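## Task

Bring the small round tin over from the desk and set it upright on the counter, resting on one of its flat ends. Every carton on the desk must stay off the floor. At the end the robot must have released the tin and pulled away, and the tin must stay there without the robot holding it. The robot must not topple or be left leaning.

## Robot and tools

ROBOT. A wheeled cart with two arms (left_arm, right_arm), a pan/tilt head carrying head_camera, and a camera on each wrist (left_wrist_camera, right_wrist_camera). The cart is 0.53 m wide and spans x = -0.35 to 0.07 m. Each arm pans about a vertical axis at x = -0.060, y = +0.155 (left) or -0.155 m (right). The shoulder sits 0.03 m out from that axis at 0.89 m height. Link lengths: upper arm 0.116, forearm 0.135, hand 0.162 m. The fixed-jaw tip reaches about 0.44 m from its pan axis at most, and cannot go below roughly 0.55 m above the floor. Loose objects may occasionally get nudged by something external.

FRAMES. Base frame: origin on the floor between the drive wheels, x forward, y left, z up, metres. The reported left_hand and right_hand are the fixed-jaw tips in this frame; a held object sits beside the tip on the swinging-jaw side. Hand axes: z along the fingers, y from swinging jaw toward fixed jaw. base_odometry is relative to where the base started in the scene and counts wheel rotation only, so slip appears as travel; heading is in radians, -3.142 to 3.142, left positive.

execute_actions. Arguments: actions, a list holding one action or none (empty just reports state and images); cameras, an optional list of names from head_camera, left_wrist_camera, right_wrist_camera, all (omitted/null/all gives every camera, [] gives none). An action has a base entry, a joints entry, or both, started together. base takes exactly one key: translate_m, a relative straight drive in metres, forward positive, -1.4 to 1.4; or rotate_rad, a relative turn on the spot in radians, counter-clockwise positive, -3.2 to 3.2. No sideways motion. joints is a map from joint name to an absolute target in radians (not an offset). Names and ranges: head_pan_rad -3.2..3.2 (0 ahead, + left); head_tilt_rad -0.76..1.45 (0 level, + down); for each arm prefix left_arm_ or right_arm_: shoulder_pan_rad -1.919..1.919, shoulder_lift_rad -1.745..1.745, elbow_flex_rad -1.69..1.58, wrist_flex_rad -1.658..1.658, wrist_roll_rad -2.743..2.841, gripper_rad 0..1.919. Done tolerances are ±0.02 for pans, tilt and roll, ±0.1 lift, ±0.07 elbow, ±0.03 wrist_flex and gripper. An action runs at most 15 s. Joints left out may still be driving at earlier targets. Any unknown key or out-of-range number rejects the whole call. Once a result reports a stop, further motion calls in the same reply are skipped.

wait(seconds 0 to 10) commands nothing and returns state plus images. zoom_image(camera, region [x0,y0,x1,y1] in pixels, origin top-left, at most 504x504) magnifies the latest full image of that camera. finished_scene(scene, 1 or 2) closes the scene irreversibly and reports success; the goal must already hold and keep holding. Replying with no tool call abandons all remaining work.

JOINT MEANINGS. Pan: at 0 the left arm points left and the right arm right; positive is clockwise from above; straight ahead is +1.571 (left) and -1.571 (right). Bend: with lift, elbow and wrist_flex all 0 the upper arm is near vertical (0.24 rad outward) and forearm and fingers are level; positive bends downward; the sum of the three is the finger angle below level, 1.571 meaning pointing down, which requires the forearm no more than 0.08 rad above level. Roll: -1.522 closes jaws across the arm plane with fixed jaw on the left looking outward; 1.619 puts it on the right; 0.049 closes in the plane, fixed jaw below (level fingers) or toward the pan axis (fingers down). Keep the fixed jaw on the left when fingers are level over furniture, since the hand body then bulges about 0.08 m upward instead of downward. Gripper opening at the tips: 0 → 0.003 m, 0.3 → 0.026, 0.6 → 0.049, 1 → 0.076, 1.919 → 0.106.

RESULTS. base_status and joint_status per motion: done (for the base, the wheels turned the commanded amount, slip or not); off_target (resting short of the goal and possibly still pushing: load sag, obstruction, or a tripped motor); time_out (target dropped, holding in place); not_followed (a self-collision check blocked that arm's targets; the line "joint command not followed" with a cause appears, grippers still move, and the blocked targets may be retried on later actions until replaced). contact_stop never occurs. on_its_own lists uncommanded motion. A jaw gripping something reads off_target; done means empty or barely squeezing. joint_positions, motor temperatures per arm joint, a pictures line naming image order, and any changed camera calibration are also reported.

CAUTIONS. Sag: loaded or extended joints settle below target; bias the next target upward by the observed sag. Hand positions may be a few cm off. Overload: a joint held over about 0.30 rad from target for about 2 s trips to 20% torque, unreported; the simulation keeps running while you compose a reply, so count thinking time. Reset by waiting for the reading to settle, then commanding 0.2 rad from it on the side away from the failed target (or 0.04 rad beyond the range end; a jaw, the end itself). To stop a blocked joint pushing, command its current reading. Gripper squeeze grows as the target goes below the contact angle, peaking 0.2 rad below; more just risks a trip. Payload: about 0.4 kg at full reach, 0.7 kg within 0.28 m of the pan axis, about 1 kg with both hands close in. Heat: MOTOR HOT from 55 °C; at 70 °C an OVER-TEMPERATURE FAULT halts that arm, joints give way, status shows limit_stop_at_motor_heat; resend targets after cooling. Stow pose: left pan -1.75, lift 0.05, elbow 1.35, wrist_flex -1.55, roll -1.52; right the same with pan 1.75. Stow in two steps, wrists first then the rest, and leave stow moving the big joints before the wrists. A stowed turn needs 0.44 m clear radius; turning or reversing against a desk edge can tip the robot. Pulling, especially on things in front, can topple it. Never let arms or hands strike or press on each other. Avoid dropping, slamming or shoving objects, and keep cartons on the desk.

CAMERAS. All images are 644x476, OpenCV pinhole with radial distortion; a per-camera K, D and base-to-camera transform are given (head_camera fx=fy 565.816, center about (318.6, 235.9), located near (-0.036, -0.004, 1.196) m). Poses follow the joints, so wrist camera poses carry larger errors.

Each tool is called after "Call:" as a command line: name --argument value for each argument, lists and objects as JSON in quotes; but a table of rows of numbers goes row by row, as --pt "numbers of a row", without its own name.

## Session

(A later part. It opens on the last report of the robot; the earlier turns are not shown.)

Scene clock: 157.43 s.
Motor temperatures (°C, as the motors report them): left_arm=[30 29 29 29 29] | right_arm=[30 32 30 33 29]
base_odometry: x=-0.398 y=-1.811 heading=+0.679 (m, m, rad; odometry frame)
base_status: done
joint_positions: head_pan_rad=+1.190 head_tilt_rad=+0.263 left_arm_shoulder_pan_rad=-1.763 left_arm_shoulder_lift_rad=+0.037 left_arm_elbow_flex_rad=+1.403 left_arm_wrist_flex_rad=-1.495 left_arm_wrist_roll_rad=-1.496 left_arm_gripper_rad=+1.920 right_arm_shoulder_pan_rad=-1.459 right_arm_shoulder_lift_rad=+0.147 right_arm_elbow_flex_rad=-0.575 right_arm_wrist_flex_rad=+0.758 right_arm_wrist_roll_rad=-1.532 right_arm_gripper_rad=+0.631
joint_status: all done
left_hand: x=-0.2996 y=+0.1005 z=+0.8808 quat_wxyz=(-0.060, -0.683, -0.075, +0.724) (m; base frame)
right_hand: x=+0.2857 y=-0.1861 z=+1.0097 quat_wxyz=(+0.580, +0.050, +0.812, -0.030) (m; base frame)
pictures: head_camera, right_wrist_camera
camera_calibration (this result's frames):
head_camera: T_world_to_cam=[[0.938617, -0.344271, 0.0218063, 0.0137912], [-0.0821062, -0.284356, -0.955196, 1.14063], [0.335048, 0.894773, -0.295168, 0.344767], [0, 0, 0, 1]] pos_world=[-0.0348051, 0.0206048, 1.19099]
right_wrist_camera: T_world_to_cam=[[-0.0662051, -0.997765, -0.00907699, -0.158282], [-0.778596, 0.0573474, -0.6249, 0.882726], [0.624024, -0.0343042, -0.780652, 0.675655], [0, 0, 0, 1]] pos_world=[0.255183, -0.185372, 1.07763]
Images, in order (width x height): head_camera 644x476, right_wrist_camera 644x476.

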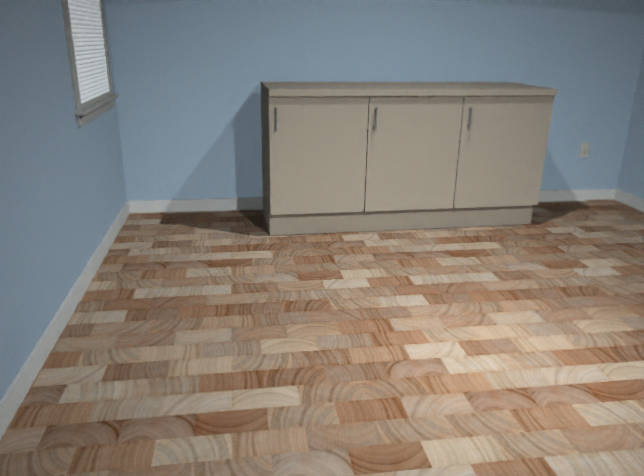

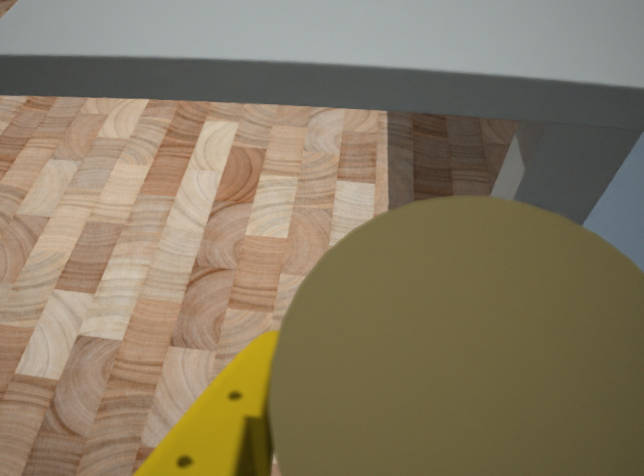

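Call:
execute_actions --actions '[{"base":{"rotate_rad":1.22},"joints":{"head_pan_rad":0,"head_tilt_rad":0.4}}]' --cameras '[]'

Call:
execute_actions --actions '[{"base":{"translate_m":1.4}}]' --cameras '[]'

Call:
execute_actions --actions '[{"base":{"translate_m":1.4}}]' --cameras '["head_camera"]'

Scene clock: 170.23 s.
Motor temperatures (°C, as the motors report them): left_arm=[30 29 29 29 29] | right_arm=[30 32 31 33 29]
base_odometry: x=-0.399 y=-1.812 heading=+1.897 (m, m, rad; odometry frame)
base_status: done
joint_positions: head_pan_rad=+0.010 head_tilt_rad=+0.393 left_arm_shoulder_pan_rad=-1.763 left_arm_shoulder_lift_rad=+0.037 left_arm_elbow_flex_rad=+1.403 left_arm_wrist_flex_rad=-1.495 left_arm_wrist_roll_rad=-1.496 left_arm_gripper_rad=+1.920 right_arm_shoulder_pan_rad=-1.457 right_arm_shoulder_lift_rad=+0.147 right_arm_elbow_flex_rad=-0.575 right_arm_wrist_flex_rad=+0.758 right_arm_wrist_roll_rad=-1.532 right_arm_gripper_rad=+0.631
joint_status: all done
left_hand: x=-0.2996 y=+0.1005 z=+0.8808 quat_wxyz=(-0.060, -0.683, -0.075, +0.724) (m; base frame)
right_hand: x=+0.2856 y=-0.1866 z=+1.0097 quat_wxyz=(+0.580, +0.050, +0.812, -0.030) (m; base frame)
pictures: none
No camera images: the call's "cameras" was empty. Leave "cameras" out to get every camera's image.

Scene clock: 178.00 s.
Motor temperatures (°C, as the motors report them): left_arm=[30 29 29 29 29] | right_arm=[30 32 31 33 29]
base_odometry: x=-0.848 y=-0.486 heading=+1.897 (m, m, rad; odometry frame)
base_status: done
joint_positions: head_pan_rad=+0.010 head_tilt_rad=+0.394 left_arm_shoulder_pan_rad=-1.763 left_arm_shoulder_lift_rad=+0.037 left_arm_elbow_flex_rad=+1.403 left_arm_wrist_flex_rad=-1.495 left_arm_wrist_roll_rad=-1.496 left_arm_gripper_rad=+1.920 right_arm_shoulder_pan_rad=-1.457 right_arm_shoulder_lift_rad=+0.145 right_arm_elbow_flex_rad=-0.575 right_arm_wrist_flex_rad=+0.758 right_arm_wrist_roll_rad=-1.532 right_arm_gripper_rad=+0.631
joint_status: not commanded
left_hand: x=-0.2996 y=+0.1005 z=+0.8808 quat_wxyz=(-0.060, -0.683, -0.075, +0.724) (m; base frame)
right_hand: x=+0.2854 y=-0.1866 z=+1.0102 quat_wxyz=(+0.581, +0.050, +0.812, -0.030) (m; base frame)
pictures: none
No camera images: the call's "cameras" was empty. Leave "cameras" out to get every camera's image.

Scene clock: 185.77 s.
Motor temperatures (°C, as the motors report them): left_arm=[30 29 29 29 29] | right_arm=[30 32 31 33 29]
base_odometry: x=-1.294 y=+0.842 heading=+1.894 (m, m, rad; odometry frame)
base_status: done
joint_positions: head_pan_rad=+0.010 head_tilt_rad=+0.394 left_arm_shoulder_pan_rad=-1.763 left_arm_shoulder_lift_rad=+0.037 left_arm_elbow_flex_rad=+1.403 left_arm_wrist_flex_rad=-1.495 left_arm_wrist_roll_rad=-1.496 left_arm_gripper_rad=+1.920 right_arm_shoulder_pan_rad=-1.457 right_arm_shoulder_lift_rad=+0.145 right_arm_elbow_flex_rad=-0.575 right_arm_wrist_flex_rad=+0.758 right_arm_wrist_roll_rad=-1.532 right_arm_gripper_rad=+0.631
joint_status: not commanded
left_hand: x=-0.2996 y=+0.1005 z=+0.8808 quat_wxyz=(-0.060, -0.683, -0.075, +0.724) (m; base frame)
right_hand: x=+0.2854 y=-0.1866 z=+1.0102 quat_wxyz=(+0.581, +0.050, +0.812, -0.030) (m; base frame)
pictures: head_camera
camera_calibration (this result's frames):
head_camera: T_world_to_cam=[[0.0416195, -0.998974, 0.0178263, -0.0237867], [-0.416385, -0.0335606, -0.908569, 1.07125], [0.908235, 0.0303916, -0.417355, 0.512343], [0, 0, 0, 1]] pos_world=[-0.0182859, -0.00338147, 1.18756]
Images, in order (width x height): head_camera 644x476.

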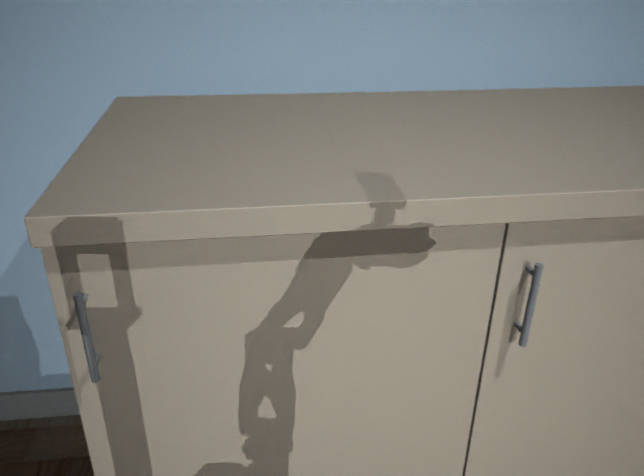

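Call:
execute_actions --actions '[{"base":{"translate_m":0.42},"joints":{"head_tilt_rad":0.75,"head_pan_rad":-0.25}}]' --cameras '["head_camera","right_wrist_camera"]'

Scene clock: 192.40 s.
Motor temperatures (°C, as the motors report them): left_arm=[30 29 29 29 29] | right_arm=[30 32 31 33 29]
base_odometry: x=-1.427 y=+1.240 heading=+1.892 (m, m, rad; odometry frame)
base_status: done
joint_positions: head_pan_rad=-0.240 head_tilt_rad=+0.745 left_arm_shoulder_pan_rad=-1.763 left_arm_shoulder_lift_rad=+0.037 left_arm_elbow_flex_rad=+1.403 left_arm_wrist_flex_rad=-1.495 left_arm_wrist_roll_rad=-1.496 left_arm_gripper_rad=+1.920 right_arm_shoulder_pan_rad=-1.457 right_arm_shoulder_lift_rad=+0.145 right_arm_elbow_flex_rad=-0.575 right_arm_wrist_flex_rad=+0.758 right_arm_wrist_roll_rad=-1.532 right_arm_gripper_rad=+0.631
joint_status: all done
left_hand: x=-0.2996 y=+0.1005 z=+0.8808 quat_wxyz=(-0.060, -0.683, -0.075, +0.724) (m; base frame)
right_hand: x=+0.2854 y=-0.1866 z=+1.0102 quat_wxyz=(+0.581, +0.050, +0.812, -0.030) (m; base frame)
pictures: head_camera, right_wrist_camera
camera_calibration (this result's frames):
head_camera: T_world_to_cam=[[-0.202747, -0.979214, 0.00585518, -0.0214932], [-0.690527, 0.138729, -0.709878, 0.829672], [0.69431, -0.147969, -0.704301, 0.832563], [0, 0, 0, 1]] pos_world=[-0.00950364, -0.012953, 1.17547]
right_wrist_camera: T_world_to_cam=[[-0.0677218, -0.997664, -0.00900693, -0.15842], [-0.777554, 0.058433, -0.626096, 0.883996], [0.625159, -0.0353969, -0.779694, 0.674661], [0, 0, 0, 1]] pos_world=[0.254856, -0.185824, 1.07807]
Images, in order (width x height): head_camera 644x476, right_wrist_camera 644x476.

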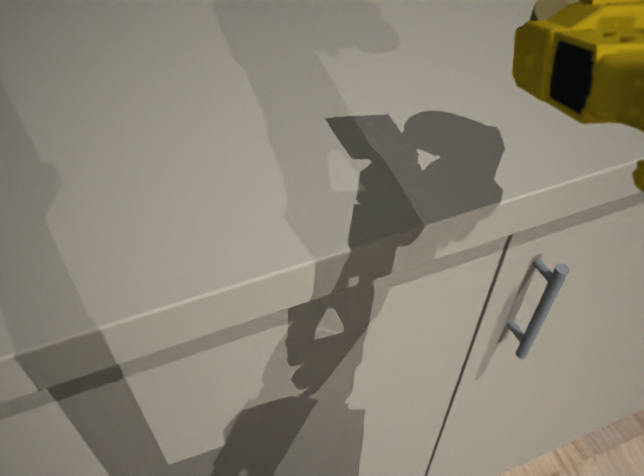

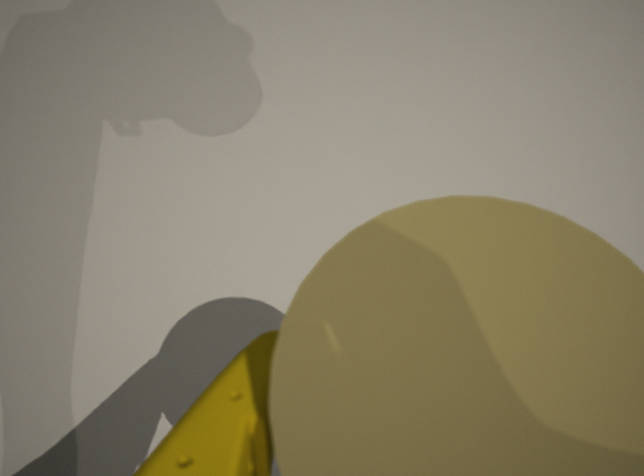

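Call:
execute_actions --actions '[{"base":{"translate_m":0.04},"joints":{"right_arm_shoulder_pan_rad":-1.55,"right_arm_shoulder_lift_rad":0.38,"right_arm_elbow_flex_rad":-0.515,"right_arm_wrist_flex_rad":0.485,"head_pan_rad":-0.5,"head_tilt_rad":0.65}}]' --cameras '["head_camera","right_wrist_camera"]'

Scene clock: 200.07 s.
Motor temperatures (°C, as the motors report them): left_arm=[30 29 29 29 29] | right_arm=[30 32 31 33 29]
base_odometry: x=-1.440 y=+1.279 heading=+1.890 (m, m, rad; odometry frame)
base_status: done
joint_positions: head_pan_rad=-0.490 head_tilt_rad=+0.664 left_arm_shoulder_pan_rad=-1.763 left_arm_shoulder_lift_rad=+0.037 left_arm_elbow_flex_rad=+1.403 left_arm_wrist_flex_rad=-1.495 left_arm_wrist_roll_rad=-1.496 left_arm_gripper_rad=+1.920 right_arm_shoulder_pan_rad=-1.542 right_arm_shoulder_lift_rad=+0.406 right_arm_elbow_flex_rad=-0.507 right_arm_wrist_flex_rad=+0.504 right_arm_wrist_roll_rad=-1.532 right_arm_gripper_rad=+0.631
joint_status: all done
left_hand: x=-0.2996 y=+0.1005 z=+0.8808 quat_wxyz=(-0.060, -0.683, -0.075, +0.724) (m; base frame)
right_hand: x=+0.3220 y=-0.1584 z=+0.9421 quat_wxyz=(+0.551, +0.016, +0.834, -0.005) (m; base frame)
pictures: head_camera, right_wrist_camera
camera_calibration (this result's frames):
head_camera: T_world_to_cam=[[-0.439217, -0.898339, 0.00871706, -0.0359013], [-0.582404, 0.277335, -0.764127, 0.897195], [0.684028, -0.340694, -0.645006, 0.763833], [0, 0, 0, 1]] pos_world=[-0.0157211, -0.0208415, 1.17856]
right_wrist_camera: T_world_to_cam=[[0.0158051, -0.999799, -0.0123428, -0.152515], [-0.823641, -0.00601954, -0.56708, 0.817167], [0.566892, 0.0191288, -0.82357, 0.668433], [0, 0, 0, 1]] pos_world=[0.296533, -0.160352, 1.01202]
Images, in order (width x height): head_camera 644x476, right_wrist_camera 644x476.

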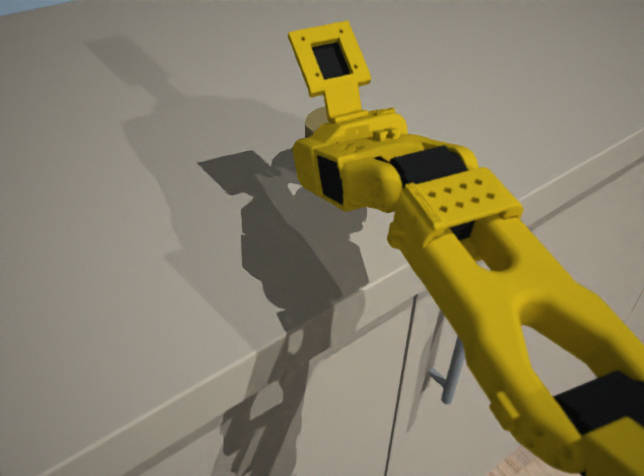

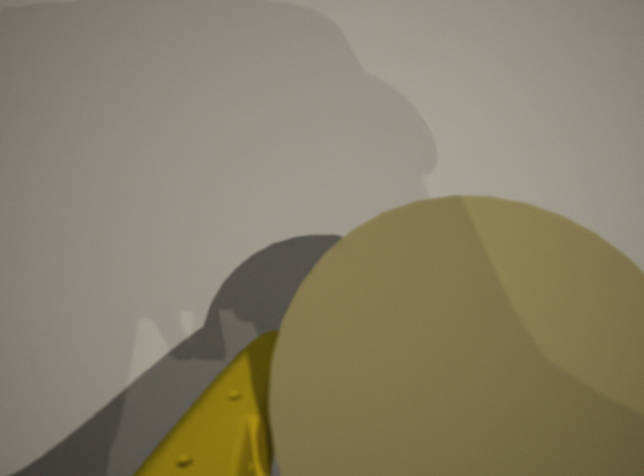

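Call:
execute_actions --actions '[{"joints":{"right_arm_shoulder_lift_rad":0.43}}]' --cameras '["right_wrist_camera"]'

Scene clock: 205.57 s.
Motor temperatures (°C, as the motors report them): left_arm=[30 29 29 29 29] | right_arm=[30 32 31 33 29]
base_odometry: x=-1.440 y=+1.279 heading=+1.890 (m, m, rad; odometry frame)
base_status: not commanded
joint_positions: head_pan_rad=-0.490 head_tilt_rad=+0.664 left_arm_shoulder_pan_rad=-1.763 left_arm_shoulder_lift_rad=+0.037 left_arm_elbow_flex_rad=+1.403 left_arm_wrist_flex_rad=-1.495 left_arm_wrist_roll_rad=-1.496 left_arm_gripper_rad=+1.920 right_arm_shoulder_pan_rad=-1.542 right_arm_shoulder_lift_rad=+0.443 right_arm_elbow_flex_rad=-0.507 right_arm_wrist_flex_rad=+0.499 right_arm_wrist_roll_rad=-1.531 right_arm_gripper_rad=+0.628
joint_status: all done
left_hand: x=-0.2996 y=+0.1005 z=+0.8808 quat_wxyz=(-0.060, -0.683, -0.075, +0.724) (m; base frame)
right_hand: x=+0.3238 y=-0.1584 z=+0.9298 quat_wxyz=(+0.538, +0.016, +0.843, -0.005) (m; base frame)
pictures: right_wrist_camera
camera_calibration (this result's frames):
right_wrist_camera: T_world_to_cam=[[0.0160298, -0.999795, -0.0123925, -0.152776], [-0.841489, -0.00679545, -0.540232, 0.792393], [0.540037, 0.019088, -0.841425, 0.682541], [0, 0, 0, 1]] pos_world=[0.300641, -0.160388, 1.00049]
Images, in order (width x height): right_wrist_camera 644x476.

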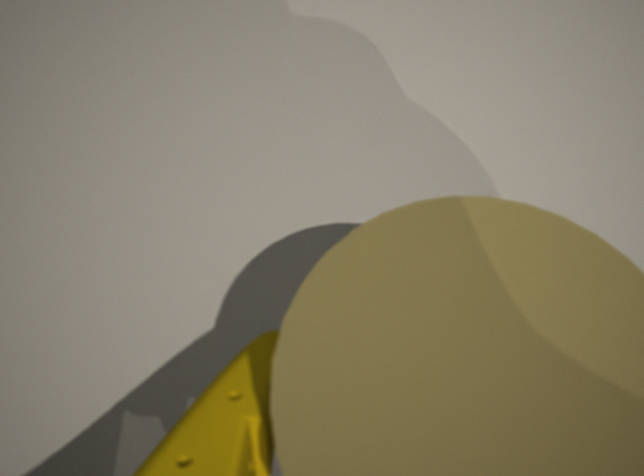

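Readings indicate contact (lift short, wrist pushed up). Release.

Call:
execute_actions --actions '[{"joints":{"right_arm_gripper_rad":1.0,"right_arm_shoulder_lift_rad":0.42}}]' --cameras '["right_wrist_camera"]'

Call:
execute_actions --actions '[{"joints":{"right_arm_shoulder_lift_rad":0.1}}]' --cameras '["right_wrist_camera"]'

Call:
execute_actions --actions '[{"base":{"translate_m":-0.4},"joints":{"head_pan_rad":-0.1,"head_tilt_rad":0.4,"right_arm_shoulder_pan_rad":-1.1}}]' --cameras '["head_camera"]'

Scene clock: 218.30 s.
Motor temperatures (°C, as the motors report them): left_arm=[30 29 29 29 29] | right_arm=[30 32 31 33 29]
base_odometry: x=-1.440 y=+1.279 heading=+1.890 (m, m, rad; odometry frame)
base_status: not commanded
joint_positions: head_pan_rad=-0.490 head_tilt_rad=+0.664 left_arm_shoulder_pan_rad=-1.763 left_arm_shoulder_lift_rad=+0.037 left_arm_elbow_flex_rad=+1.403 left_arm_wrist_flex_rad=-1.495 left_arm_wrist_roll_rad=-1.496 left_arm_gripper_rad=+1.920 right_arm_shoulder_pan_rad=-1.542 right_arm_shoulder_lift_rad=+0.443 right_arm_elbow_flex_rad=-0.507 right_arm_wrist_flex_rad=+0.499 right_arm_wrist_roll_rad=-1.531 right_arm_gripper_rad=+0.992
joint_status: all done
left_hand: x=-0.2996 y=+0.1005 z=+0.8808 quat_wxyz=(-0.060, -0.683, -0.075, +0.724) (m; base frame)
right_hand: x=+0.3238 y=-0.1584 z=+0.9298 quat_wxyz=(+0.538, +0.016, +0.843, -0.005) (m; base frame)
pictures: right_wrist_camera
camera_calibration (this result's frames):
right_wrist_camera: T_world_to_cam=[[0.0160298, -0.999795, -0.0123925, -0.152776], [-0.841489, -0.00679545, -0.540232, 0.792393], [0.540037, 0.019088, -0.841425, 0.682541], [0, 0, 0, 1]] pos_world=[0.300641, -0.160388, 1.00049]
Images, in order (width x height): right_wrist_camera 644x476.

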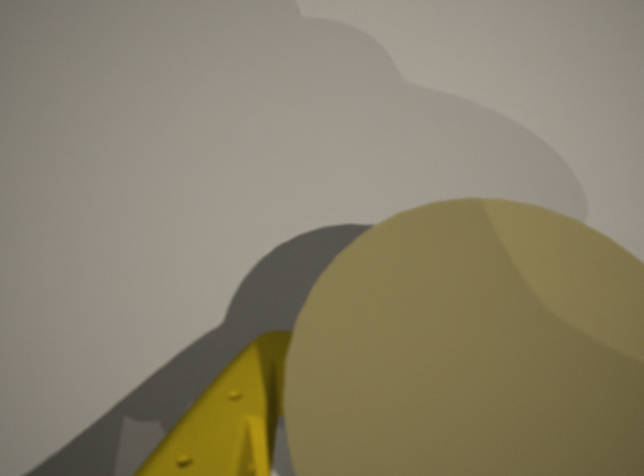

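Scene clock: 219.27 s.
Motor temperatures (°C, as the motors report them): left_arm=[30 29 29 29 29] | right_arm=[30 32 31 33 29]
base_odometry: x=-1.440 y=+1.279 heading=+1.890 (m, m, rad; odometry frame)
base_status: not commanded
joint_positions: head_pan_rad=-0.490 head_tilt_rad=+0.664 left_arm_shoulder_pan_rad=-1.763 left_arm_shoulder_lift_rad=+0.037 left_arm_elbow_flex_rad=+1.403 left_arm_wrist_flex_rad=-1.495 left_arm_wrist_roll_rad=-1.496 left_arm_gripper_rad=+1.920 right_arm_shoulder_pan_rad=-1.542 right_arm_shoulder_lift_rad=+0.147 right_arm_elbow_flex_rad=-0.507 right_arm_wrist_flex_rad=+0.499 right_arm_wrist_roll_rad=-1.531 right_arm_gripper_rad=+0.993
joint_status: all done
left_hand: x=-0.2996 y=+0.1005 z=+0.8808 quat_wxyz=(-0.060, -0.683, -0.075, +0.724) (m; base frame)
right_hand: x=+0.2980 y=-0.1577 z=+1.0313 quat_wxyz=(+0.656, +0.014, +0.754, -0.007) (m; base frame)
pictures: right_wrist_camera
camera_calibration (this result's frames):
right_wrist_camera: T_world_to_cam=[[0.0176818, -0.999843, 0.0013095, -0.164984], [-0.647371, -0.0124466, -0.762073, 0.995587], [0.76197, 0.0126271, -0.647489, 0.514728], [0, 0, 0, 1]] pos_world=[0.255224, -0.159066, 1.09221]
Images, in order (width x height): right_wrist_camera 644x476.

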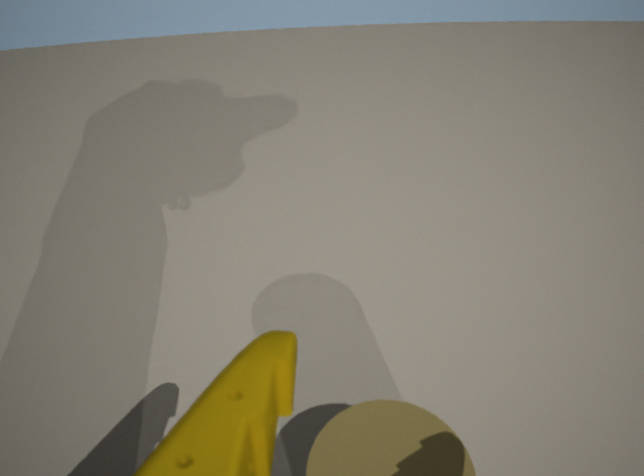

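Scene clock: 222.13 s.
Motor temperatures (°C, as the motors report them): left_arm=[30 29 29 29 29] | right_arm=[30 32 31 33 29]
base_odometry: x=-1.314 y=+0.899 heading=+1.887 (m, m, rad; odometry frame)
base_status: done
joint_positions: head_pan_rad=-0.110 head_tilt_rad=+0.413 left_arm_shoulder_pan_rad=-1.763 left_arm_shoulder_lift_rad=+0.037 left_arm_elbow_flex_rad=+1.403 left_arm_wrist_flex_rad=-1.495 left_arm_wrist_roll_rad=-1.496 left_arm_gripper_rad=+1.920 right_arm_shoulder_pan_rad=-1.108 right_arm_shoulder_lift_rad=+0.147 right_arm_elbow_flex_rad=-0.507 right_arm_wrist_flex_rad=+0.499 right_arm_wrist_roll_rad=-1.531 right_arm_gripper_rad=+0.993
joint_status: all done
left_hand: x=-0.2996 y=+0.1005 z=+0.8808 quat_wxyz=(-0.060, -0.683, -0.075, +0.724) (m; base frame)
right_hand: x=+0.2637 y=-0.3080 z=+1.0313 quat_wxyz=(+0.640, +0.176, +0.733, -0.148) (m; base frame)
pictures: head_camera
camera_calibration (this result's frames):
head_camera: T_world_to_cam=[[-0.0778901, -0.996813, 0.017205, -0.0286885], [-0.43496, 0.0184489, -0.900261, 1.06081], [0.897075, -0.0776049, -0.435011, 0.532141], [0, 0, 0, 1]] pos_world=[-0.018193, -0.00687121, 1.18699]
Images, in order (width x height): head_camera 644x476.

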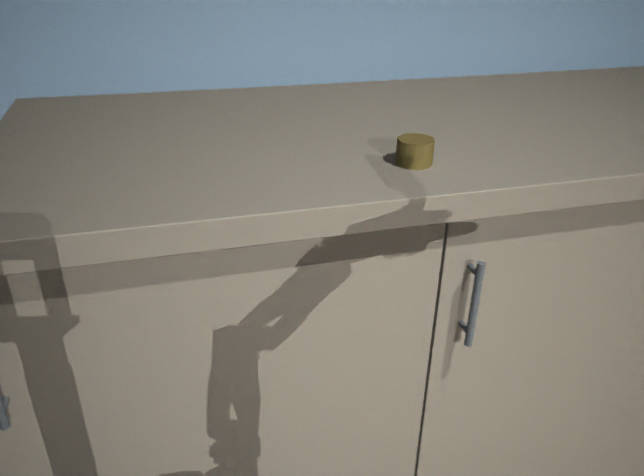

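Call:
finished_scene --scene 2

The scene is finished: the task was done.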